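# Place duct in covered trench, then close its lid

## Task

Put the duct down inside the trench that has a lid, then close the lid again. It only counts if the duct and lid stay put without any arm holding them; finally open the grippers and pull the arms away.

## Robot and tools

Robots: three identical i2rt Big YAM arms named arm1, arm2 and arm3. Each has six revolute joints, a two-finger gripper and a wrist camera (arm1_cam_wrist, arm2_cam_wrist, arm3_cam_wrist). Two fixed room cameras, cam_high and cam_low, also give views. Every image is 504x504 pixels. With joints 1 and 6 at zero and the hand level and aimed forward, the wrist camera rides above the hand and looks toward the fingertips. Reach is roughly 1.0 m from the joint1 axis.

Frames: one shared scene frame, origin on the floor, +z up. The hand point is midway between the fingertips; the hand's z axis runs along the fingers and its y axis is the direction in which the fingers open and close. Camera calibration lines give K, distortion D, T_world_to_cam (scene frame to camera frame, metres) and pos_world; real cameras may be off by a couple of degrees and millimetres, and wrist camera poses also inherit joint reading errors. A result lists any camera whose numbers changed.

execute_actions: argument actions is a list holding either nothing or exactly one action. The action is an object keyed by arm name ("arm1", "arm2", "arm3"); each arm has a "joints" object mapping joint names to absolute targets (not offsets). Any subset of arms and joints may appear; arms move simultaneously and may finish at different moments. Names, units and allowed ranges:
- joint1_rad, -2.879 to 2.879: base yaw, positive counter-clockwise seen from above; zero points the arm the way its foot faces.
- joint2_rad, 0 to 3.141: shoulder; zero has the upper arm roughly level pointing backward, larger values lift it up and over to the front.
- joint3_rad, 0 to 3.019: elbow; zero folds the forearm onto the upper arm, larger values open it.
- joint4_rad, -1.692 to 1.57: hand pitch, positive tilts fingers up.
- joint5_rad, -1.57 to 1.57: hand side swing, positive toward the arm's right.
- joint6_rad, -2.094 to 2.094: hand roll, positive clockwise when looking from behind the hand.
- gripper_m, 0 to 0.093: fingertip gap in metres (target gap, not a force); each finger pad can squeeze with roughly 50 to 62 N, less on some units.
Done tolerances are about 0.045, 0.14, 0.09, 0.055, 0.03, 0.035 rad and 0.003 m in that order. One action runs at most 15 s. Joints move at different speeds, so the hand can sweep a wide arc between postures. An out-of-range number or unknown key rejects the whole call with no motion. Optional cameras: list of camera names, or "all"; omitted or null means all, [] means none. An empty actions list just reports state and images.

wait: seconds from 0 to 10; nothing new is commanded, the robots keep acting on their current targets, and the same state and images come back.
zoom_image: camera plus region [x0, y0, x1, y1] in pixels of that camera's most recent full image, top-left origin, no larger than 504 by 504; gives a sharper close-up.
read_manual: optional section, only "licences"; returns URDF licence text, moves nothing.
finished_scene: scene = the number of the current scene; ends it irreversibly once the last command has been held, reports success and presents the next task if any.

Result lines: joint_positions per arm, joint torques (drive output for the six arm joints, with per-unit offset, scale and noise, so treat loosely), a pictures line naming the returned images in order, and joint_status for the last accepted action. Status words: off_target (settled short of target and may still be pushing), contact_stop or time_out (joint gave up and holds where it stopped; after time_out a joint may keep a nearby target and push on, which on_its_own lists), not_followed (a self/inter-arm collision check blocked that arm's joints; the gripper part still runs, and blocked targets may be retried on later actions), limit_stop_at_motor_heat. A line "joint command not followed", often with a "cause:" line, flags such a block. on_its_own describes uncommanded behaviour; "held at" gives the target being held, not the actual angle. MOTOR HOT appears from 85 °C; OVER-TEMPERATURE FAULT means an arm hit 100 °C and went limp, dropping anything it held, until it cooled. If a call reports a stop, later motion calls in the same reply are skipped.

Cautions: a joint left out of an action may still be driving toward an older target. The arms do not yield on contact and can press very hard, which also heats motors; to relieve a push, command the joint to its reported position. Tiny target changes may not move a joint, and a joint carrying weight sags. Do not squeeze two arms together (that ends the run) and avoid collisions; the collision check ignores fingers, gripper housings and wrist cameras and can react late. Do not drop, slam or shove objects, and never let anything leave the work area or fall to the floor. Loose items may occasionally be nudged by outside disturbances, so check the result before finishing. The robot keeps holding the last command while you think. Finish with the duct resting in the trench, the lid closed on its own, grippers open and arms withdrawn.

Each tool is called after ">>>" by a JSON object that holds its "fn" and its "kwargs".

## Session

>>> {"fn": "execute_actions", "kwargs": {"actions": []}}

Scene clock: 0.00 s.
Joint torques (N m, as the arm reports them, + toward a larger angle): no reading
Motor temperatures (°C, as the motors report them): arm1=[22 27 25 24 25 23] | arm2=[22 27 28 23 25 25] | arm3=[25 26 27 25 25 23]
arm1.joint_positions: joint1_rad=-0.251 joint2_rad=+0.585 joint3_rad=+1.382 joint4_rad=-1.478 joint5_rad=-0.174 joint6_rad=+0.447 gripper_m=+0.095
arm1.joint_status: not commanded
arm1.hand: x=+0.0157 y=-0.4156 z=+1.2899 quat_wxyz=(-0.211, +0.420, -0.798, -0.378) (m; scene frame)
arm2.joint_positions: joint1_rad=-0.241 joint2_rad=+0.582 joint3_rad=+1.396 joint4_rad=-1.414 joint5_rad=-0.093 joint6_rad=+0.246 gripper_m=+0.095
arm2.joint_status: not commanded
arm2.hand: x=-0.4840 y=-0.2504 z=+1.2968 quat_wxyz=(-0.306, +0.467, -0.748, -0.359) (m; scene frame)
arm3.joint_positions: joint1_rad=-0.267 joint2_rad=+0.624 joint3_rad=+1.336 joint4_rad=-1.456 joint5_rad=-0.104 joint6_rad=-0.075 gripper_m=+0.095
arm3.joint_status: not commanded
arm3.hand: x=+0.5509 y=-0.2306 z=+1.3168 quat_wxyz=(-0.296, +0.614, -0.677, -0.279) (m; scene frame)
pictures: arm1_cam_wrist, arm2_cam_wrist, arm3_cam_wrist, cam_high, cam_low
camera_calibration (this result's frames):
arm1_cam_wrist: T_world_to_cam=[[0.834146, -0.353298, -0.423535, 0.387757], [-0.452992, -0.876918, -0.160667, -0.143378], [-0.314642, 0.325877, -0.891518, 1.41204], [0, 0, 0, 1]] pos_world=[0.0558911, -0.448887, 1.40005]
arm2_cam_wrist: T_world_to_cam=[[0.920948, -0.298385, -0.25064, 0.694034], [-0.369477, -0.873043, -0.318249, 0.0181331], [-0.123859, 0.385696, -0.914274, 1.34309], [0, 0, 0, 1]] pos_world=[-0.466115, -0.295103, 1.40767]
arm3_cam_wrist: T_world_to_cam=[[0.996417, -0.0827693, -0.017387, -0.544189], [-0.0845739, -0.973728, -0.211425, 0.109911], [0.000569284, 0.212138, -0.97724, 1.45738], [0, 0, 0, 1]] pos_world=[0.550705, -0.247183, 1.43798]
Images, in order (width x height): arm1_cam_wrist 504x504, arm2_cam_wrist 504x504, arm3_cam_wrist 504x504, cam_high 504x504, cam_low 504x504.

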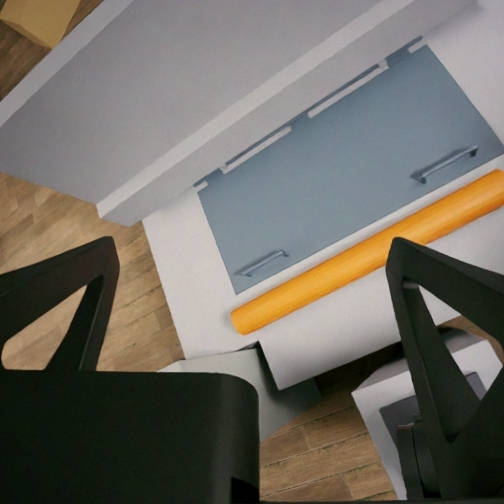

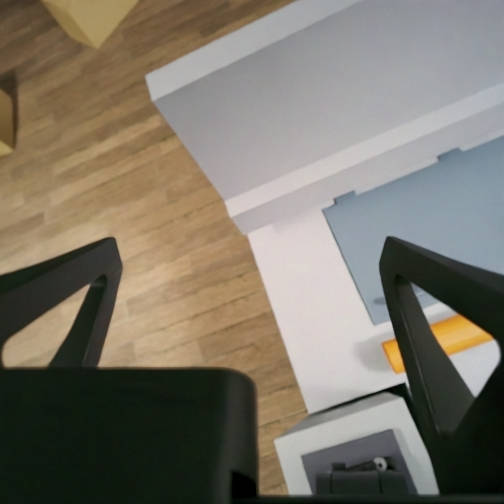

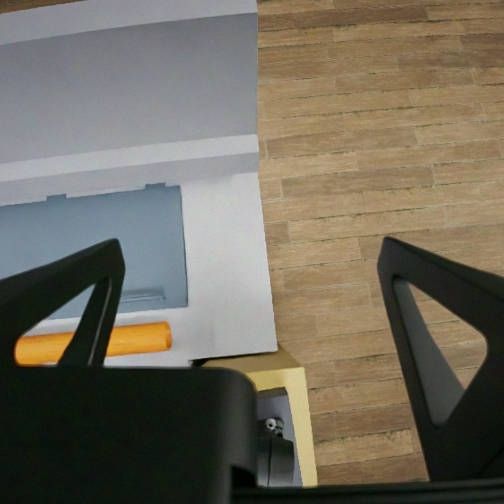

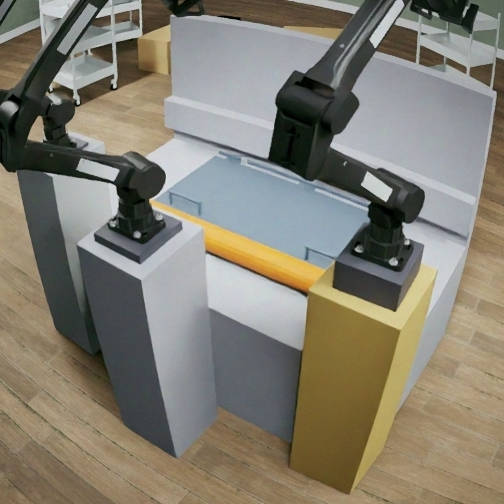

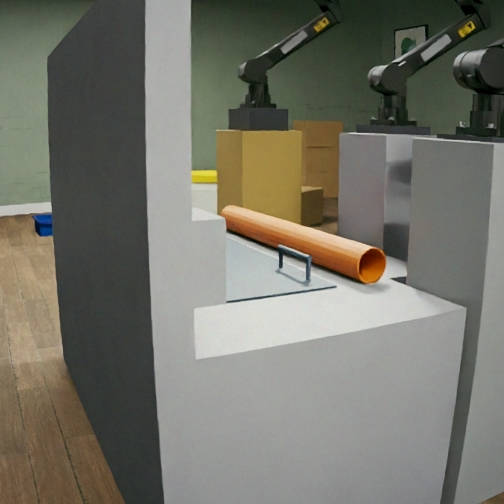

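>>> {"fn": "execute_actions", "kwargs": {"actions": [{"arm1":{"joints":{"joint1_rad":0.085,"joint2_rad":2.03,"joint3_rad":0.742,"joint4_rad":-0.27,"joint5_rad":0,"joint6_rad":1.67}},"arm2":{"joints":{"joint1_rad":-0.726,"joint2_rad":2.038,"joint3_rad":0.865,"joint4_rad":-0.398,"joint5_rad":0,"joint6_rad":0.826}},"arm3":{"joints":{"joint1_rad":0.697,"joint2_rad":2.215,"joint3_rad":0.895,"joint4_rad":-0.251,"joint5_rad":0,"joint6_rad":-0.827}}}]}}

>>> {"fn": "execute_actions", "kwargs": {"actions": [{"arm1":{"joints":{"joint2_rad":2.219,"joint3_rad":0.782,"joint4_rad":-0.12}},"arm2":{"joints":{"joint1_rad":-0.76,"joint2_rad":2.25,"joint3_rad":0.898,"joint4_rad":-0.21,"joint6_rad":0.8,"gripper_m":0.085}},"arm3":{"joints":{"joint1_rad":0.725,"joint2_rad":2.435,"joint3_rad":0.993,"joint4_rad":-0.12,"joint6_rad":-0.8,"gripper_m":0.085}}}], "cameras": ["arm1_cam_wrist","arm2_cam_wrist","arm3_cam_wrist"]}}

Scene clock: 13.77 s.
Joint torques (N m, as the arm reports them, + toward a larger angle): arm1=[ -1.63 -14.92   1.97   0.45   0.14   0.06] | arm2=[ -0.46 -12.78   2.91   1.08  -0.04   0.09] | arm3=[ -1.41 -14.91   3.27   0.72  -0.15  -0.15]
Motor temperatures (°C, as the motors report them): arm1=[22 27 27 25 25 23] | arm2=[22 27 31 23 25 25] | arm3=[25 26 29 25 25 23]
arm1.joint_positions: joint1_rad=+0.087 joint2_rad=+2.030 joint3_rad=+0.740 joint4_rad=-0.281 joint5_rad=-0.003 joint6_rad=+1.662 gripper_m=+0.095
arm1.joint_status: all done
arm1.hand: x=-0.0331 y=-0.2663 z=+0.5993 quat_wxyz=(-0.002, +0.003, -1.000, +0.003) (m; scene frame)
arm2.joint_positions: joint1_rad=-0.723 joint2_rad=+2.045 joint3_rad=+0.865 joint4_rad=-0.408 joint5_rad=-0.001 joint6_rad=+0.817 gripper_m=+0.095
arm2.joint_status: all done
arm2.hand: x=-0.2519 y=-0.1564 z=+0.6011 quat_wxyz=(+0.004, +0.007, -1.000, +0.002) (m; scene frame)
arm3.joint_positions: joint1_rad=+0.702 joint2_rad=+2.210 joint3_rad=+0.889 joint4_rad=-0.265 joint5_rad=+0.001 joint6_rad=-0.814 gripper_m=+0.095
arm3.joint_status: all done
arm3.hand: x=+0.2527 y=-0.1611 z=+0.6040 quat_wxyz=(+0.003, +1.000, -0.003, +0.006) (m; scene frame)
pictures: arm1_cam_wrist, arm2_cam_wrist, arm3_cam_wrist, cam_high, cam_low
camera_calibration (this result's frames):
arm1_cam_wrist: T_world_to_cam=[[0.0148322, -0.999889, 0.00137027, -0.265205], [-0.808056, -0.0111794, 0.589, -0.376057], [-0.588919, -0.00984341, -0.808132, 0.583854], [0, 0, 0, 1]] pos_world=[0.0439017, -0.263633, 0.693692]
arm2_cam_wrist: T_world_to_cam=[[0.0181811, -0.999832, -0.00240498, -0.152364], [-0.803595, -0.0160438, 0.594961, -0.559754], [-0.594899, -0.00888442, -0.803751, 0.452722], [0, 0, 0, 1]] pos_world=[-0.177721, -0.157297, 0.696541]
arm3_cam_wrist: T_world_to_cam=[[0.00303799, 0.999908, -0.0132089, 0.169147], [0.803975, 0.00541252, 0.594638, -0.552054], [0.594655, -0.0124261, -0.803885, 0.455265], [0, 0, 0, 1]] pos_world=[0.172598, -0.160487, 0.696488]
Images, in order (width x height): arm1_cam_wrist 504x504, arm2_cam_wrist 504x504, arm3_cam_wrist 504x504, cam_high 504x504, cam_low 504x504.

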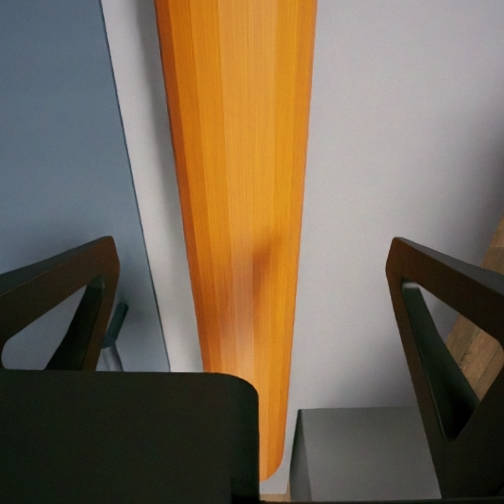

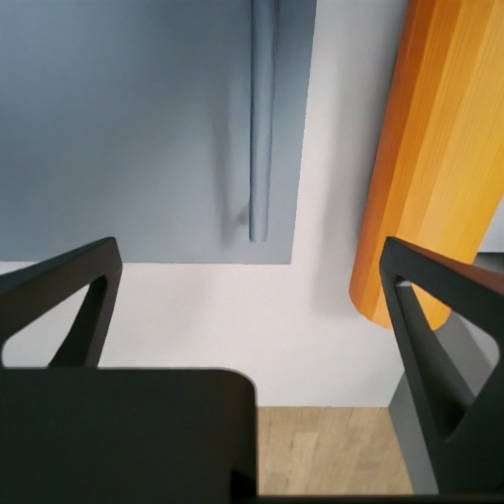

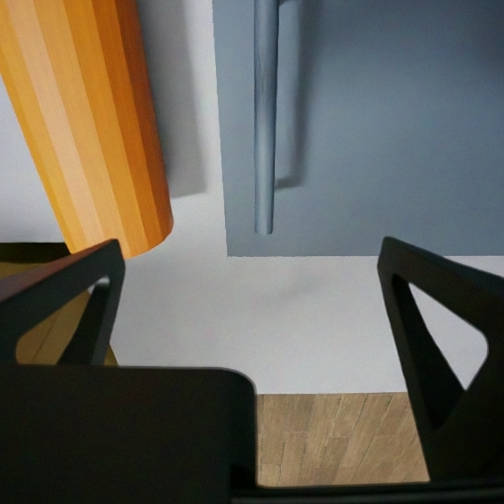

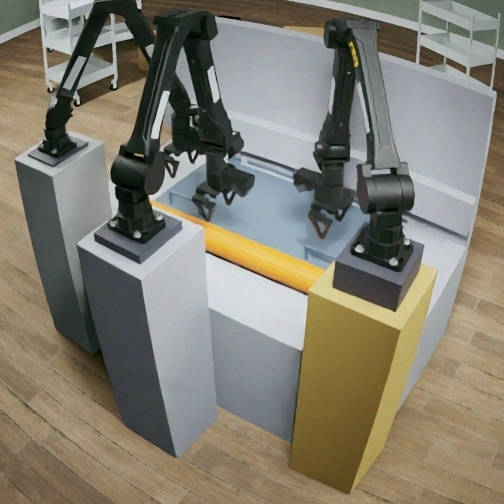

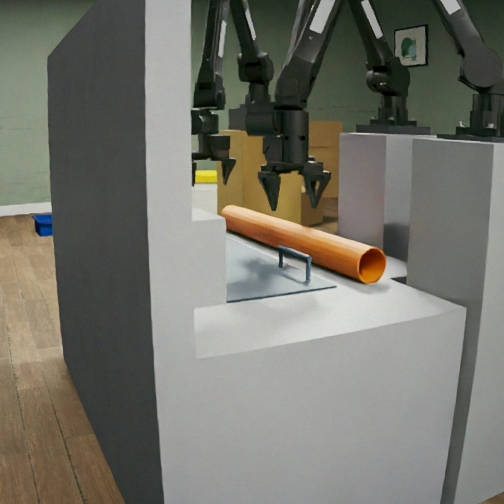

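Scene clock: 14.83 s.
Joint torques (N m, as the arm reports them, + toward a larger angle): arm1=[ -1.57 -16.2    0.84   0.52   0.12   0.03] | arm2=[ -0.41 -13.14   2.04   0.86   0.01  -0.05] | arm3=[ -0.35 -15.29   2.     0.63  -0.15   0.09]
Motor temperatures (°C, as the motors report them): arm1=[22 27 27 25 25 23] | arm2=[22 27 31 23 25 25] | arm3=[25 27 28 25 25 23]
arm1.joint_positions: joint1_rad=+0.087 joint2_rad=+2.226 joint3_rad=+0.780 joint4_rad=-0.132 joint5_rad=-0.002 joint6_rad=+1.663 gripper_m=+0.095
arm1.joint_status: all done
arm1.hand: x=-0.0322 y=-0.2710 z=+0.5369 quat_wxyz=(-0.003, +0.002, -1.000, +0.007) (m; scene frame)
arm2.joint_positions: joint1_rad=-0.752 joint2_rad=+2.268 joint3_rad=+0.890 joint4_rad=-0.221 joint5_rad=-0.001 joint6_rad=+0.809 gripper_m=+0.085
arm2.joint_status: all done
arm2.hand: x=-0.2520 y=-0.1723 z=+0.5204 quat_wxyz=(+0.008, -0.004, -1.000, +0.005) (m; scene frame)
arm3.joint_positions: joint1_rad=+0.717 joint2_rad=+2.436 joint3_rad=+0.987 joint4_rad=-0.130 joint5_rad=+0.001 joint6_rad=-0.813 gripper_m=+0.085
arm3.joint_status: all done
arm3.hand: x=+0.2451 y=-0.1608 z=+0.5254 quat_wxyz=(+0.000, +1.000, +0.003, +0.004) (m; scene frame)
pictures: arm1_cam_wrist, arm2_cam_wrist, arm3_cam_wrist
camera_calibration (this result's frames):
arm1_cam_wrist: T_world_to_cam=[[0.013643, -0.999873, 0.00817647, -0.273579], [-0.808686, -0.00622425, 0.588207, -0.336865], [-0.588082, -0.0146371, -0.808669, 0.532952], [0, 0, 0, 1]] pos_world=[0.0447343, -0.26784, 0.631365]
arm2_cam_wrist: T_world_to_cam=[[-0.00199629, -0.99999, 0.00399859, -0.176851], [-0.799773, 0.00399693, 0.600289, -0.510363], [-0.600299, -0.00199961, -0.799773, 0.385476], [0, 0, 0, 1]] pos_world=[-0.177127, -0.174038, 0.615366]
arm3_cam_wrist: T_world_to_cam=[[-0.0103903, 0.99991, -0.00848972, 0.168683], [0.806444, 0.0133992, 0.591159, -0.496672], [0.59122, -0.000704147, -0.80651, 0.400729], [0, 0, 0, 1]] pos_world=[0.165372, -0.161731, 0.618236]
Images, in order (width x height): arm1_cam_wrist 504x504, arm2_cam_wrist 504x504, arm3_cam_wrist 504x504.

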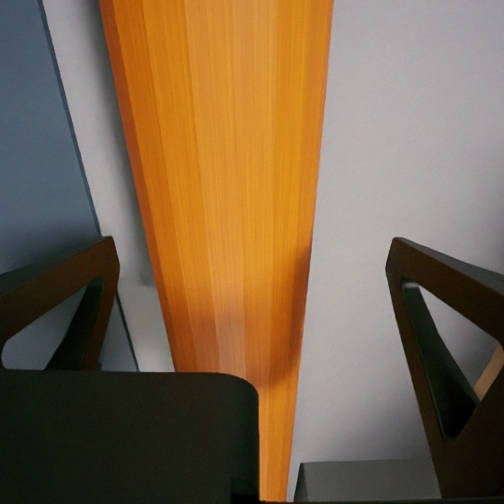

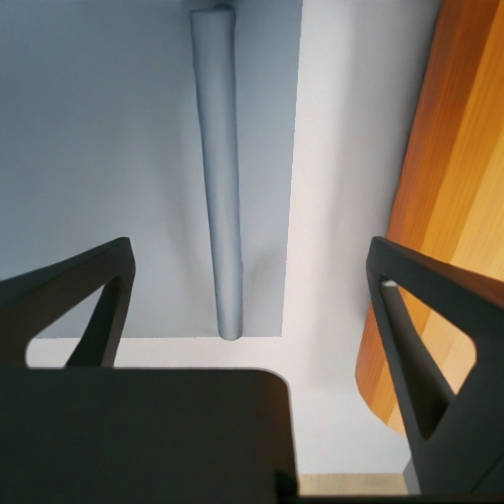

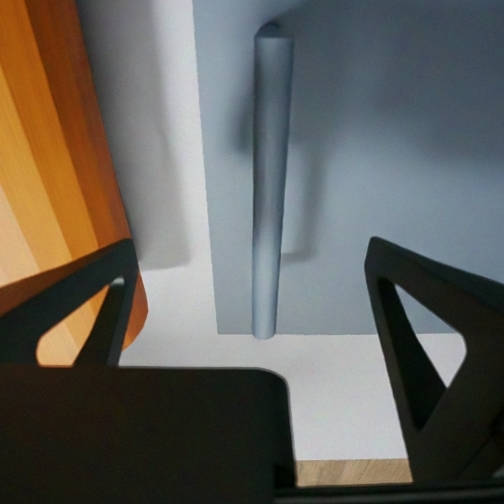

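>>> {"fn": "execute_actions", "kwargs": {"actions": [{"arm1":{"joints":{"joint2_rad":2.3,"joint3_rad":0.807,"joint4_rad":-0.05}},"arm2":{"joints":{"joint2_rad":2.315,"joint3_rad":0.925,"joint4_rad":-0.175,"gripper_m":0.07}},"arm3":{"joints":{"joint2_rad":2.495,"joint3_rad":1.03,"joint4_rad":-0.1,"gripper_m":0.07}}}], "cameras": []}}

>>> {"fn": "execute_actions", "kwargs": {"actions": [{"arm1":{"joints":{"joint2_rad":2.37,"joint3_rad":0.838,"joint4_rad":0}},"arm2":{"joints":{"joint2_rad":2.385,"joint3_rad":0.953,"joint4_rad":-0.13,"gripper_m":0.06}},"arm3":{"joints":{"joint2_rad":2.564,"joint3_rad":1.068,"joint4_rad":-0.065,"gripper_m":0.06}}}], "cameras": []}}

>>> {"fn": "execute_actions", "kwargs": {"actions": [{"arm1":{"joints":{"joint2_rad":2.445,"joint3_rad":0.865,"joint4_rad":0.05}},"arm2":{"joints":{"gripper_m":0}},"arm3":{"joints":{"gripper_m":0}}}], "cameras": ["arm1_cam_wrist","cam_low"]}}

>>> {"fn": "execute_actions", "kwargs": {"actions": [{"arm1":{"joints":{"gripper_m":0.04}},"arm2":{"joints":{"joint1_rad":-0.72,"joint2_rad":2.2,"joint3_rad":0.935,"joint4_rad":-0.258,"joint6_rad":0.835}},"arm3":{"joints":{"joint1_rad":0.685,"joint2_rad":2.38,"joint3_rad":1.02,"joint4_rad":-0.151,"joint6_rad":-0.835}}}], "cameras": ["cam_low"]}}

Scene clock: 34.43 s.
Joint torques (N m, as the arm reports them, + toward a larger angle): arm1=[ -1.57 -15.42   0.44   0.49   0.11   0.03] | arm2=[ -0.57 -11.97   1.97   0.96  -0.04  -0.06] | arm3=[ -0.31 -14.07   1.67   0.66  -0.16   0.09]
Motor temperatures (°C, as the motors report them): arm1=[22 28 26 25 25 23] | arm2=[22 28 29 23 25 25] | arm3=[25 27 27 25 25 23]
arm1.joint_positions: joint1_rad=+0.087 joint2_rad=+2.292 joint3_rad=+0.806 joint4_rad=-0.060 joint5_rad=-0.002 joint6_rad=+1.663 gripper_m=+0.095
arm1.joint_status: all done
arm1.hand: x=-0.0330 y=-0.2616 z=+0.5160 quat_wxyz=(-0.001, +0.002, -1.000, -0.009) (m; scene frame)
arm2.joint_positions: joint1_rad=-0.752 joint2_rad=+2.310 joint3_rad=+0.916 joint4_rad=-0.184 joint5_rad=-0.001 joint6_rad=+0.808 gripper_m=+0.070
arm2.joint_status: all done
arm2.hand: x=-0.2457 y=-0.1657 z=+0.5065 quat_wxyz=(+0.001, -0.003, -1.000, -0.003) (m; scene frame)
arm3.joint_positions: joint1_rad=+0.717 joint2_rad=+2.476 joint3_rad=+1.028 joint4_rad=-0.112 joint5_rad=+0.001 joint6_rad=-0.813 gripper_m=+0.070
arm3.joint_status: all done
arm3.hand: x=+0.2359 y=-0.1512 z=+0.5122 quat_wxyz=(-0.007, +1.000, +0.003, -0.003) (m; scene frame)
pictures: none
No camera images: the call's "cameras" was empty. Leave "cameras" out to get every camera's image.

Scene clock: 35.30 s.
Joint torques (N m, as the arm reports them, + toward a larger angle): arm1=[ -1.69 -15.58   0.46   0.6    0.11   0.03] | arm2=[ -0.63 -13.15   1.6    0.9    0.    -0.09] | arm3=[ -0.32 -14.78   1.45   0.74  -0.15   0.09]
Motor temperatures (°C, as the motors report them): arm1=[22 28 26 25 25 23] | arm2=[22 28 29 23 25 25] | arm3=[25 27 27 25 25 23]
arm1.joint_positions: joint1_rad=+0.087 joint2_rad=+2.363 joint3_rad=+0.831 joint4_rad=-0.012 joint5_rad=-0.002 joint6_rad=+1.663 gripper_m=+0.095
arm1.joint_status: all done
arm1.hand: x=-0.0327 y=-0.2629 z=+0.4930 quat_wxyz=(-0.001, +0.002, -1.000, -0.010) (m; scene frame)
arm2.joint_positions: joint1_rad=-0.752 joint2_rad=+2.385 joint3_rad=+0.947 joint4_rad=-0.139 joint5_rad=-0.001 joint6_rad=+0.808 gripper_m=+0.060
arm2.joint_status: all done
arm2.hand: x=-0.2455 y=-0.1654 z=+0.4803 quat_wxyz=(+0.001, -0.003, -1.000, -0.003) (m; scene frame)
arm3.joint_positions: joint1_rad=+0.717 joint2_rad=+2.552 joint3_rad=+1.066 joint4_rad=-0.077 joint5_rad=+0.001 joint6_rad=-0.813 gripper_m=+0.060
arm3.joint_status: all done
arm3.hand: x=+0.2378 y=-0.1530 z=+0.4844 quat_wxyz=(-0.006, +1.000, +0.003, -0.002) (m; scene frame)
pictures: none
No camera images: the call's "cameras" was empty. Leave "cameras" out to get every camera's image.

Scene clock: 36.17 s.
Joint torques (N m, as the arm reports them, + toward a larger angle): arm1=[ -1.65 -15.74  -0.18   0.53   0.12   0.02] | arm2=[ -0.7  -12.91   1.42   0.62   0.27  -0.02] | arm3=[ -0.37 -14.65   1.49   0.68  -0.05   0.04]
Motor temperatures (°C, as the motors report them): arm1=[22 28 26 25 25 23] | arm2=[22 28 29 23 25 25] | arm3=[25 27 27 25 25 23]
arm1.joint_positions: joint1_rad=+0.087 joint2_rad=+2.439 joint3_rad=+0.863 joint4_rad=+0.040 joint5_rad=-0.002 joint6_rad=+1.663 gripper_m=+0.095
arm1.joint_status: all done
arm1.hand: x=-0.0325 y=-0.2629 z=+0.4680 quat_wxyz=(-0.001, +0.002, -1.000, -0.013) (m; scene frame)
arm2.joint_positions: joint1_rad=-0.752 joint2_rad=+2.385 joint3_rad=+0.950 joint4_rad=-0.134 joint5_rad=-0.007 joint6_rad=+0.799 gripper_m=+0.011
arm2.joint_status: gripper_m off_target (ended at +0.011, target +0.000)
arm2.hand: x=-0.2442 y=-0.1625 z=+0.4805 quat_wxyz=(+0.000, +0.001, -1.000, -0.008) (m; scene frame)
arm3.joint_positions: joint1_rad=+0.717 joint2_rad=+2.552 joint3_rad=+1.065 joint4_rad=-0.076 joint5_rad=-0.002 joint6_rad=-0.808 gripper_m=+0.011
arm3.joint_status: gripper_m off_target (ended at +0.011, target +0.000)
arm3.hand: x=+0.2378 y=-0.1540 z=+0.4844 quat_wxyz=(-0.005, +1.000, +0.001, -0.003) (m; scene frame)
pictures: arm1_cam_wrist, cam_low
camera_calibration (this result's frames):
arm1_cam_wrist: T_world_to_cam=[[0.0138569, -0.999376, -0.032495, -0.24567], [-0.806362, -0.0303855, 0.590641, -0.303927], [-0.59126, 0.0180183, -0.80628, 0.484438], [0, 0, 0, 1]] pos_world=[0.0447583, -0.26348, 0.562122]
Images, in order (width x height): arm1_cam_wrist 504x504, cam_low 504x504.

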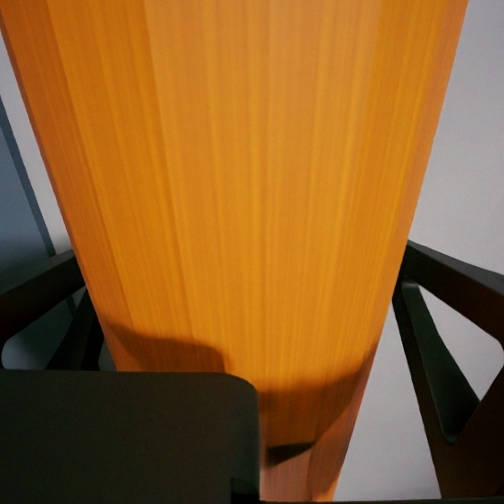

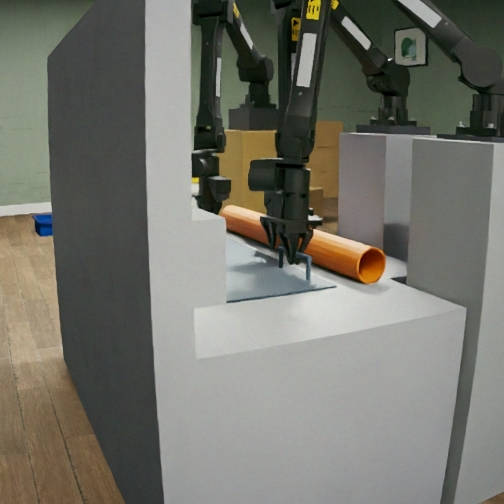

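Scene clock: 37.10 s.
Joint torques (N m, as the arm reports them, + toward a larger angle): arm1=[ -1.37 -16.15  -0.26   0.41   0.05   0.04] | arm2=[  0.83 -17.48   1.68  -0.08  -0.53   0.09] | arm3=[ -1.88 -19.93   1.77  -0.08   0.3   -0.12]
Motor temperatures (°C, as the motors report them): arm1=[22 28 26 25 25 23] | arm2=[22 28 29 23 25 25] | arm3=[25 27 27 25 25 23]
arm1.joint_positions: joint1_rad=+0.087 joint2_rad=+2.439 joint3_rad=+0.864 joint4_rad=+0.043 joint5_rad=+0.000 joint6_rad=+1.662 gripper_m=+0.074
arm1.joint_status: gripper_m off_target (ended at +0.074, target +0.040)
arm1.hand: x=-0.0324 y=-0.2614 z=+0.4680 quat_wxyz=(-0.002, +0.003, -1.000, -0.016) (m; scene frame)
arm2.joint_positions: joint1_rad=-0.731 joint2_rad=+2.275 joint3_rad=+0.936 joint4_rad=-0.248 joint5_rad=+0.011 joint6_rad=+0.819 gripper_m=+0.011
arm2.joint_status: all done
arm2.hand: x=-0.2433 y=-0.1543 z=+0.5215 quat_wxyz=(-0.001, +0.002, -1.000, +0.005) (m; scene frame)
arm3.joint_positions: joint1_rad=+0.699 joint2_rad=+2.442 joint3_rad=+1.022 joint4_rad=-0.144 joint5_rad=-0.012 joint6_rad=-0.824 gripper_m=+0.011
arm3.joint_status: all done
arm3.hand: x=+0.2376 y=-0.1458 z=+0.5250 quat_wxyz=(-0.001, +1.000, +0.001, -0.006) (m; scene frame)
pictures: cam_low
Images, in order (width x height): cam_low 504x504.

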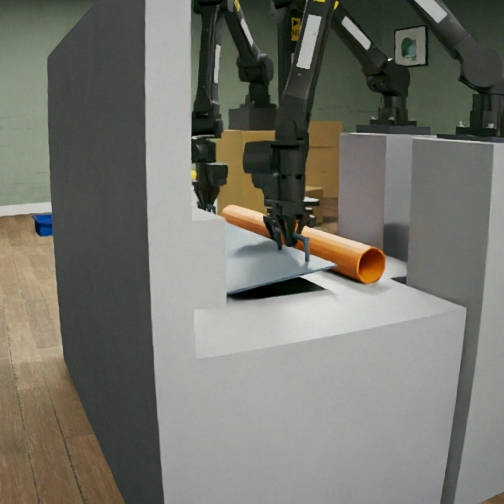

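>>> {"fn": "execute_actions", "kwargs": {"actions": [{"arm2":{"joints":{"joint1_rad":-0.675,"joint2_rad":2.02,"joint3_rad":0.975,"joint4_rad":-0.44,"joint6_rad":0.87}},"arm3":{"joints":{"joint1_rad":0.645,"joint2_rad":2.19,"joint3_rad":1.025,"joint4_rad":-0.315,"joint6_rad":-0.87}}}], "cameras": []}}

>>> {"fn": "execute_actions", "kwargs": {"actions": [{"arm2":{"joints":{"joint1_rad":-0.605,"joint2_rad":1.89,"joint3_rad":1.12,"joint4_rad":-0.67,"joint6_rad":0.93}},"arm3":{"joints":{"joint1_rad":0.575,"joint2_rad":2.03,"joint3_rad":1.14,"joint4_rad":-0.545,"joint6_rad":-0.935}}}], "cameras": []}}

>>> {"fn": "execute_actions", "kwargs": {"actions": [{"arm1":{"joints":{"joint2_rad":2.3,"joint3_rad":0.84,"joint4_rad":-0.06}},"arm2":{"joints":{"joint1_rad":-0.54,"joint2_rad":1.87,"joint3_rad":1.29,"joint4_rad":-0.84,"joint6_rad":0.995}},"arm3":{"joints":{"joint1_rad":0.51,"joint2_rad":1.99,"joint3_rad":1.3,"joint4_rad":-0.72,"joint6_rad":-1.0}}}], "cameras": []}}

>>> {"fn": "execute_actions", "kwargs": {"actions": [{"arm2":{"joints":{"joint1_rad":-0.47,"joint2_rad":1.93,"joint3_rad":1.49,"joint4_rad":-0.97,"joint6_rad":1.055}},"arm3":{"joints":{"joint1_rad":0.44,"joint2_rad":2.03,"joint3_rad":1.49,"joint4_rad":-0.86,"joint6_rad":-1.055}},"arm1":{"joints":{"joint1_rad":0.01,"joint6_rad":1.57,"joint3_rad":0.95}}}], "cameras": ["cam_low","cam_high"]}}

>>> {"fn": "execute_actions", "kwargs": {"actions": [{"arm1":{"joints":{"joint2_rad":2.39,"joint3_rad":1.134,"joint4_rad":0}}}], "cameras": ["cam_low","cam_high"]}}

Scene clock: 58.07 s.
Joint torques (N m, as the arm reports them, + toward a larger angle): arm1=[ -1.48 -15.91  -0.27   0.41   0.05   0.03] | arm2=[  0.65 -17.23   4.71   0.32  -0.67   0.01] | arm3=[ -1.54 -20.02   4.93   0.28   0.6   -0.06]
Motor temperatures (°C, as the motors report them): arm1=[22 28 26 25 25 23] | arm2=[22 30 29 23 25 25] | arm3=[25 29 27 25 25 23]
arm1.joint_positions: joint1_rad=+0.087 joint2_rad=+2.439 joint3_rad=+0.864 joint4_rad=+0.043 joint5_rad=+0.000 joint6_rad=+1.662 gripper_m=+0.074
arm1.joint_status: not commanded
arm1.hand: x=-0.0324 y=-0.2614 z=+0.4680 quat_wxyz=(-0.002, +0.003, -1.000, -0.016) (m; scene frame)
arm2.joint_positions: joint1_rad=-0.684 joint2_rad=+2.095 joint3_rad=+0.949 joint4_rad=-0.437 joint5_rad=+0.015 joint6_rad=+0.864 gripper_m=+0.011
arm2.joint_status: all done
arm2.hand: x=-0.2429 y=-0.1262 z=+0.5946 quat_wxyz=(-0.004, +0.002, -1.000, +0.005) (m; scene frame)
arm3.joint_positions: joint1_rad=+0.654 joint2_rad=+2.261 joint3_rad=+1.008 joint4_rad=-0.315 joint5_rad=-0.021 joint6_rad=-0.867 gripper_m=+0.011
arm3.joint_status: all done
arm3.hand: x=+0.2367 y=-0.1183 z=+0.5971 quat_wxyz=(+0.003, +1.000, -0.001, -0.008) (m; scene frame)
pictures: none
No camera images: the call's "cameras" was empty. Leave "cameras" out to get every camera's image.

Scene clock: 59.10 s.
Joint torques (N m, as the arm reports them, + toward a larger angle): arm1=[ -1.45 -15.97  -0.26   0.43   0.06   0.03] | arm2=[  1.28 -18.34   8.93   0.12  -0.88  -0.04] | arm3=[ -1.56 -21.88  10.25  -0.15   0.66  -0.01]
Motor temperatures (°C, as the motors report them): arm1=[22 28 26 25 25 23] | arm2=[22 30 29 23 25 25] | arm3=[25 29 27 25 25 23]
arm1.joint_positions: joint1_rad=+0.087 joint2_rad=+2.439 joint3_rad=+0.864 joint4_rad=+0.043 joint5_rad=+0.000 joint6_rad=+1.662 gripper_m=+0.074
arm1.joint_status: not commanded
arm1.hand: x=-0.0324 y=-0.2614 z=+0.4680 quat_wxyz=(-0.002, +0.003, -1.000, -0.016) (m; scene frame)
arm2.joint_positions: joint1_rad=-0.613 joint2_rad=+1.966 joint3_rad=+1.056 joint4_rad=-0.663 joint5_rad=+0.021 joint6_rad=+0.933 gripper_m=+0.011
arm2.joint_status: all done
arm2.hand: x=-0.2427 y=-0.0763 z=+0.6711 quat_wxyz=(-0.010, +0.003, -1.000, +0.002) (m; scene frame)
arm3.joint_positions: joint1_rad=+0.583 joint2_rad=+2.115 joint3_rad=+1.087 joint4_rad=-0.536 joint5_rad=-0.023 joint6_rad=-0.936 gripper_m=+0.011
arm3.joint_status: all done
arm3.hand: x=+0.2371 y=-0.0682 z=+0.6730 quat_wxyz=(+0.002, +1.000, -0.001, -0.010) (m; scene frame)
pictures: none
No camera images: the call's "cameras" was empty. Leave "cameras" out to get every camera's image.

Scene clock: 61.10 s.
Joint torques (N m, as the arm reports them, + toward a larger angle): arm1=[ -1.55 -18.18   0.39  -0.15   0.04   0.03] | arm2=[  2.47 -19.77  11.63   0.44  -1.06   0.06] | arm3=[ -2.93 -24.36  14.17   0.25   0.86  -0.14]
Motor temperatures (°C, as the motors report them): arm1=[22 28 26 25 25 23] | arm2=[22 30 30 23 26 25] | arm3=[25 29 28 25 25 23]
arm1.joint_positions: joint1_rad=+0.087 joint2_rad=+2.321 joint3_rad=+0.841 joint4_rad=-0.054 joint5_rad=+0.000 joint6_rad=+1.663 gripper_m=+0.074
arm1.joint_status: all done
arm1.hand: x=-0.0337 y=-0.2503 z=+0.5073 quat_wxyz=(-0.002, +0.002, -1.000, -0.015) (m; scene frame)
arm2.joint_positions: joint1_rad=-0.564 joint2_rad=+1.963 joint3_rad=+1.199 joint4_rad=-0.843 joint5_rad=+0.025 joint6_rad=+0.986 gripper_m=+0.011
arm2.joint_status: joint3_rad time_out (moved +0.142 of +0.234); the others done
arm2.on_its_own: joint3_rad reads +1.199 and still pushes toward +1.290 since a time_out
arm2.hand: x=-0.2434 y=-0.0374 z=+0.7096 quat_wxyz=(-0.003, +0.002, -1.000, +0.017) (m; scene frame)
arm3.joint_positions: joint1_rad=+0.535 joint2_rad=+2.095 joint3_rad=+1.216 joint4_rad=-0.724 joint5_rad=-0.029 joint6_rad=-0.987 gripper_m=+0.011
arm3.joint_status: all done
arm3.hand: x=+0.2376 y=-0.0296 z=+0.7113 quat_wxyz=(+0.019, +1.000, +0.000, -0.003) (m; scene frame)
pictures: none
No camera images: the call's "cameras" was empty. Leave "cameras" out to get every camera's image.

not run: a stop came earlier in this reply.

not run: a stop came earlier in this reply.

>>> {"fn": "execute_actions", "kwargs": {"actions": [{"arm2":{"joints":{"joint1_rad":-0.47,"joint2_rad":1.93,"joint3_rad":1.5,"joint4_rad":-0.97,"joint6_rad":1.055}},"arm3":{"joints":{"joint1_rad":0.44,"joint2_rad":2.03,"joint3_rad":1.49,"joint4_rad":-0.86,"joint6_rad":-1.055}},"arm1":{"joints":{"joint1_rad":0.01,"joint6_rad":1.57,"joint3_rad":0.95}}}], "cameras": ["cam_low","cam_high"]}}

>>> {"fn": "execute_actions", "kwargs": {"actions": [{"arm1":{"joints":{"joint2_rad":2.39,"joint3_rad":1.134,"joint4_rad":0}}}], "cameras": ["cam_low","cam_high"]}}

Scene clock: 70.40 s.
Joint torques (N m, as the arm reports them, + toward a larger angle): arm1=[ -0.87 -19.85   1.66   0.23   0.01  -0.13] | arm2=[  2.37 -19.29  12.92   0.77  -1.13   0.07] | arm3=[ -2.88 -23.08  15.49   0.77   0.93  -0.03]
Motor temperatures (°C, as the motors report them): arm1=[22 29 26 25 25 23] | arm2=[22 31 35 23 26 25] | arm3=[25 30 30 25 25 23]
arm1.joint_positions: joint1_rad=+0.004 joint2_rad=+2.324 joint3_rad=+0.947 joint4_rad=-0.060 joint5_rad=+0.001 joint6_rad=+1.578 gripper_m=+0.074
arm1.joint_status: all done
arm1.hand: x=-0.0034 y=-0.1851 z=+0.5135 quat_wxyz=(-0.003, +0.003, -0.998, -0.063) (m; scene frame)
arm2.joint_positions: joint1_rad=-0.493 joint2_rad=+1.989 joint3_rad=+1.402 joint4_rad=-0.980 joint5_rad=+0.028 joint6_rad=+1.054 gripper_m=+0.011
arm2.joint_status: joint3_rad time_out (moved +0.203 of +0.301); the others done
arm2.on_its_own: joint3_rad reads +1.402 and still pushes toward +1.500 since a time_out
arm2.hand: x=-0.2437 y=+0.0332 z=+0.7572 quat_wxyz=(-0.015, +0.003, -1.000, +0.001) (m; scene frame)
arm3.joint_positions: joint1_rad=+0.463 joint2_rad=+2.100 joint3_rad=+1.406 joint4_rad=-0.875 joint5_rad=-0.032 joint6_rad=-1.055 gripper_m=+0.011
arm3.joint_status: all done
arm3.hand: x=+0.2386 y=+0.0414 z=+0.7605 quat_wxyz=(+0.004, +1.000, -0.002, -0.014) (m; scene frame)
pictures: cam_high, cam_low
Images, in order (width x height): cam_high 504x504, cam_low 504x504.

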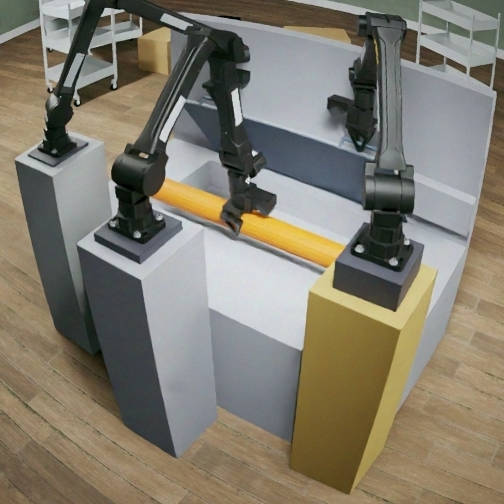

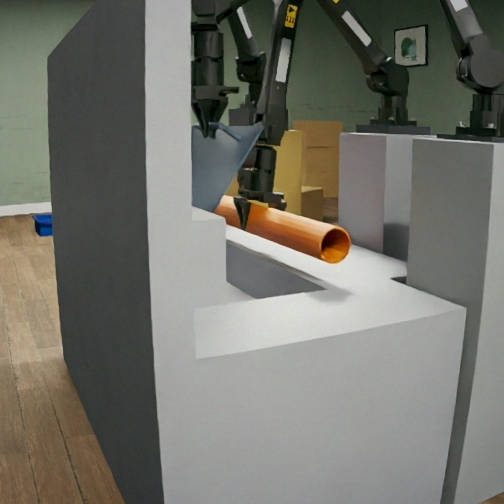

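not run: a stop came earlier in this reply.

>>> {"fn": "execute_actions", "kwargs": {"actions": [{"arm1":{"joints":{"joint2_rad":2.4,"joint3_rad":1.17,"joint4_rad":-0.04}}}], "cameras": []}}

>>> {"fn": "execute_actions", "kwargs": {"actions": [{"arm1":{"joints":{"joint2_rad":2.52,"joint3_rad":1.28,"joint4_rad":0}}}], "cameras": ["cam_low","cam_high"]}}

Scene clock: 78.00 s.
Joint torques (N m, as the arm reports them, + toward a larger angle): arm1=[ -1.05 -23.53   3.35   0.95   0.01  -0.14] | arm2=[  2.21 -18.43  13.     1.01  -1.13   0.07] | arm3=[ -2.75 -23.18  15.49   0.78   0.94  -0.02]
Motor temperatures (°C, as the motors report them): arm1=[22 29 26 25 25 23] | arm2=[22 31 38 23 26 25] | arm3=[25 30 31 25 25 23]
arm1.joint_positions: joint1_rad=+0.004 joint2_rad=+2.440 joint3_rad=+1.155 joint4_rad=-0.052 joint5_rad=+0.001 joint6_rad=+1.578 gripper_m=+0.074
arm1.joint_status: all done
arm1.hand: x=-0.0043 y=-0.1020 z=+0.4889 quat_wxyz=(-0.003, +0.004, -0.994, -0.114) (m; scene frame)
arm2.joint_positions: joint1_rad=-0.493 joint2_rad=+1.989 joint3_rad=+1.402 joint4_rad=-0.980 joint5_rad=+0.028 joint6_rad=+1.054 gripper_m=+0.011
arm2.joint_status: not commanded
arm2.on_its_own: joint3_rad reads +1.402 and still pushes toward +1.500 since a time_out
arm2.hand: x=-0.2437 y=+0.0332 z=+0.7572 quat_wxyz=(-0.015, +0.003, -1.000, +0.001) (m; scene frame)
arm3.joint_positions: joint1_rad=+0.463 joint2_rad=+2.100 joint3_rad=+1.406 joint4_rad=-0.875 joint5_rad=-0.032 joint6_rad=-1.055 gripper_m=+0.011
arm3.joint_status: not commanded
arm3.hand: x=+0.2386 y=+0.0414 z=+0.7605 quat_wxyz=(+0.004, +1.000, -0.002, -0.014) (m; scene frame)
pictures: none
No camera images: the call's "cameras" was empty. Leave "cameras" out to get every camera's image.

Scene clock: 78.97 s.
Joint torques (N m, as the arm reports them, + toward a larger angle): arm1=[ -1.11 -24.2    3.68   1.02   0.01  -0.14] | arm2=[  1.94 -18.99  13.14   1.1   -1.17   0.02] | arm3=[ -2.85 -23.19  15.48   0.77   0.93  -0.03]
Motor temperatures (°C, as the motors report them): arm1=[22 29 26 25 25 23] | arm2=[22 31 38 23 26 25] | arm3=[25 30 31 25 25 23]
arm1.joint_positions: joint1_rad=+0.004 joint2_rad=+2.557 joint3_rad=+1.262 joint4_rad=-0.015 joint5_rad=+0.001 joint6_rad=+1.578 gripper_m=+0.074
arm1.joint_status: all done
arm1.hand: x=-0.0044 y=-0.0795 z=+0.4491 quat_wxyz=(-0.003, +0.004, -0.992, -0.127) (m; scene frame)
arm2.joint_positions: joint1_rad=-0.493 joint2_rad=+1.989 joint3_rad=+1.402 joint4_rad=-0.980 joint5_rad=+0.028 joint6_rad=+1.054 gripper_m=+0.011
arm2.joint_status: not commanded
arm2.on_its_own: joint3_rad reads +1.402 and still pushes toward +1.500 since a time_out
arm2.hand: x=-0.2437 y=+0.0332 z=+0.7572 quat_wxyz=(-0.015, +0.003, -1.000, +0.001) (m; scene frame)
arm3.joint_positions: joint1_rad=+0.463 joint2_rad=+2.100 joint3_rad=+1.406 joint4_rad=-0.875 joint5_rad=-0.032 joint6_rad=-1.055 gripper_m=+0.011
arm3.joint_status: not commanded
arm3.hand: x=+0.2386 y=+0.0414 z=+0.7605 quat_wxyz=(+0.004, +1.000, -0.002, -0.014) (m; scene frame)
pictures: cam_high, cam_low
Images, in order (width x height): cam_high 504x504, cam_low 504x504.

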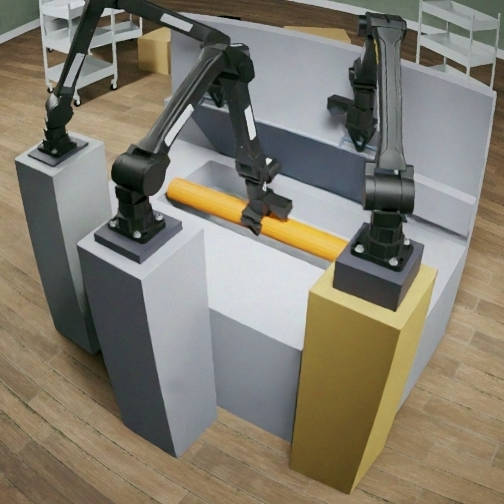

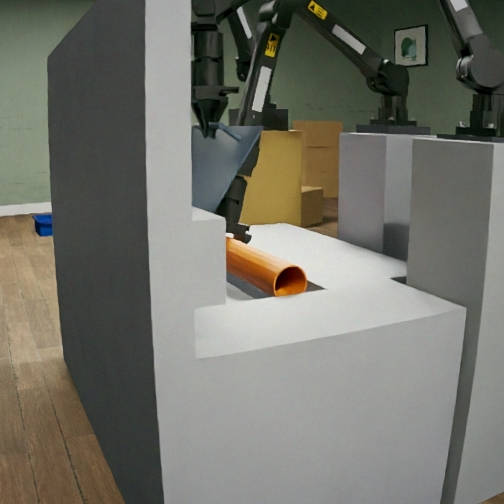

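>>> {"fn": "execute_actions", "kwargs": {"actions": [{"arm1":{"joints":{"joint2_rad":2.72,"joint3_rad":1.47,"joint4_rad":0.1}}}], "cameras": []}}

>>> {"fn": "execute_actions", "kwargs": {"actions": [{"arm1":{"joints":{"joint2_rad":2.79,"joint3_rad":1.525,"joint4_rad":0.12}}}], "cameras": ["cam_high","arm1_cam_wrist"]}}

Scene clock: 89.67 s.
Joint torques (N m, as the arm reports them, + toward a larger angle): arm1=[ -1.02 -26.04   3.7    1.28   0.01  -0.15] | arm2=[  1.88 -18.9   13.07   0.96  -1.14   0.02] | arm3=[ -2.83 -23.18  15.48   0.76   0.94  -0.03]
Motor temperatures (°C, as the motors report them): arm1=[22 30 26 25 25 23] | arm2=[22 31 40 23 26 25] | arm3=[25 30 32 25 26 23]
arm1.joint_positions: joint1_rad=+0.004 joint2_rad=+2.767 joint3_rad=+1.452 joint4_rad=+0.083 joint5_rad=+0.001 joint6_rad=+1.577 gripper_m=+0.074
arm1.joint_status: all done
arm1.hand: x=-0.0043 y=-0.0455 z=+0.3754 quat_wxyz=(-0.002, +0.004, -0.986, -0.165) (m; scene frame)
arm2.joint_positions: joint1_rad=-0.493 joint2_rad=+1.989 joint3_rad=+1.402 joint4_rad=-0.980 joint5_rad=+0.028 joint6_rad=+1.054 gripper_m=+0.011
arm2.joint_status: not commanded
arm2.on_its_own: joint3_rad reads +1.402 and still pushes toward +1.500 since a time_out
arm2.hand: x=-0.2437 y=+0.0332 z=+0.7572 quat_wxyz=(-0.015, +0.003, -1.000, +0.001) (m; scene frame)
arm3.joint_positions: joint1_rad=+0.463 joint2_rad=+2.100 joint3_rad=+1.406 joint4_rad=-0.875 joint5_rad=-0.032 joint6_rad=-1.055 gripper_m=+0.011
arm3.joint_status: not commanded
arm3.hand: x=+0.2386 y=+0.0414 z=+0.7605 quat_wxyz=(+0.004, +1.000, -0.002, -0.014) (m; scene frame)
pictures: none
No camera images: the call's "cameras" was empty. Leave "cameras" out to get every camera's image.

Scene clock: 90.40 s.
Joint torques (N m, as the arm reports them, + toward a larger angle): arm1=[ -1.06 -23.74   4.38   1.5    0.01  -0.13] | arm2=[  2.27 -19.1   12.84   0.94  -1.15  -0.03] | arm3=[ -2.85 -23.19  15.48   0.76   0.94  -0.02]
Motor temperatures (°C, as the motors report them): arm1=[22 30 26 25 25 23] | arm2=[22 31 40 23 26 25] | arm3=[25 30 32 25 26 23]
arm1.joint_positions: joint1_rad=+0.004 joint2_rad=+2.806 joint3_rad=+1.500 joint4_rad=+0.097 joint5_rad=+0.000 joint6_rad=+1.577 gripper_m=+0.074
arm1.joint_status: all done
arm1.hand: x=-0.0046 y=-0.0341 z=+0.3635 quat_wxyz=(-0.002, +0.004, -0.984, -0.177) (m; scene frame)
arm2.joint_positions: joint1_rad=-0.493 joint2_rad=+1.989 joint3_rad=+1.402 joint4_rad=-0.980 joint5_rad=+0.028 joint6_rad=+1.054 gripper_m=+0.011
arm2.joint_status: not commanded
arm2.on_its_own: joint3_rad reads +1.402 and still pushes toward +1.500 since a time_out
arm2.hand: x=-0.2437 y=+0.0332 z=+0.7572 quat_wxyz=(-0.015, +0.003, -1.000, +0.001) (m; scene frame)
arm3.joint_positions: joint1_rad=+0.463 joint2_rad=+2.100 joint3_rad=+1.406 joint4_rad=-0.875 joint5_rad=-0.032 joint6_rad=-1.055 gripper_m=+0.011
arm3.joint_status: not commanded
arm3.hand: x=+0.2386 y=+0.0414 z=+0.7605 quat_wxyz=(+0.004, +1.000, -0.002, -0.014) (m; scene frame)
pictures: arm1_cam_wrist, cam_high
camera_calibration (this result's frames):
arm1_cam_wrist: T_world_to_cam=[[0.0179916, -0.935427, -0.353062, 0.0979381], [-0.806291, -0.222388, 0.548123, -0.203804], [-0.591245, 0.274809, -0.758227, 0.403918], [0, 0, 0, 1]] pos_world=[0.0727275, -0.0647103, 0.45255]
Images, in order (width x height): arm1_cam_wrist 504x504, cam_high 504x504.

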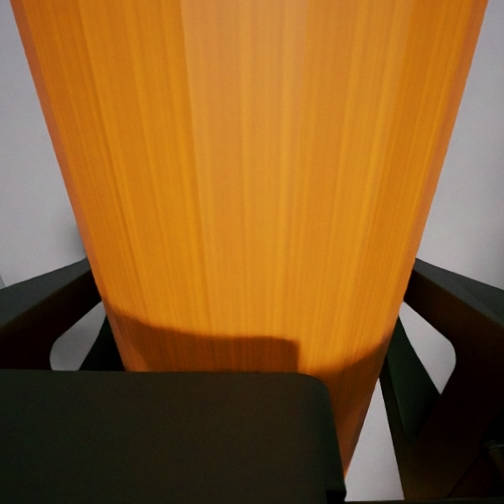

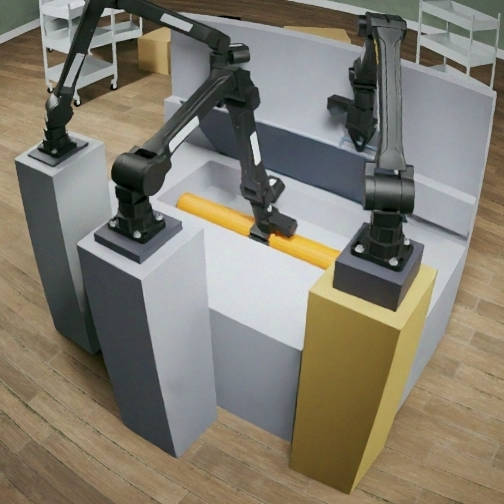

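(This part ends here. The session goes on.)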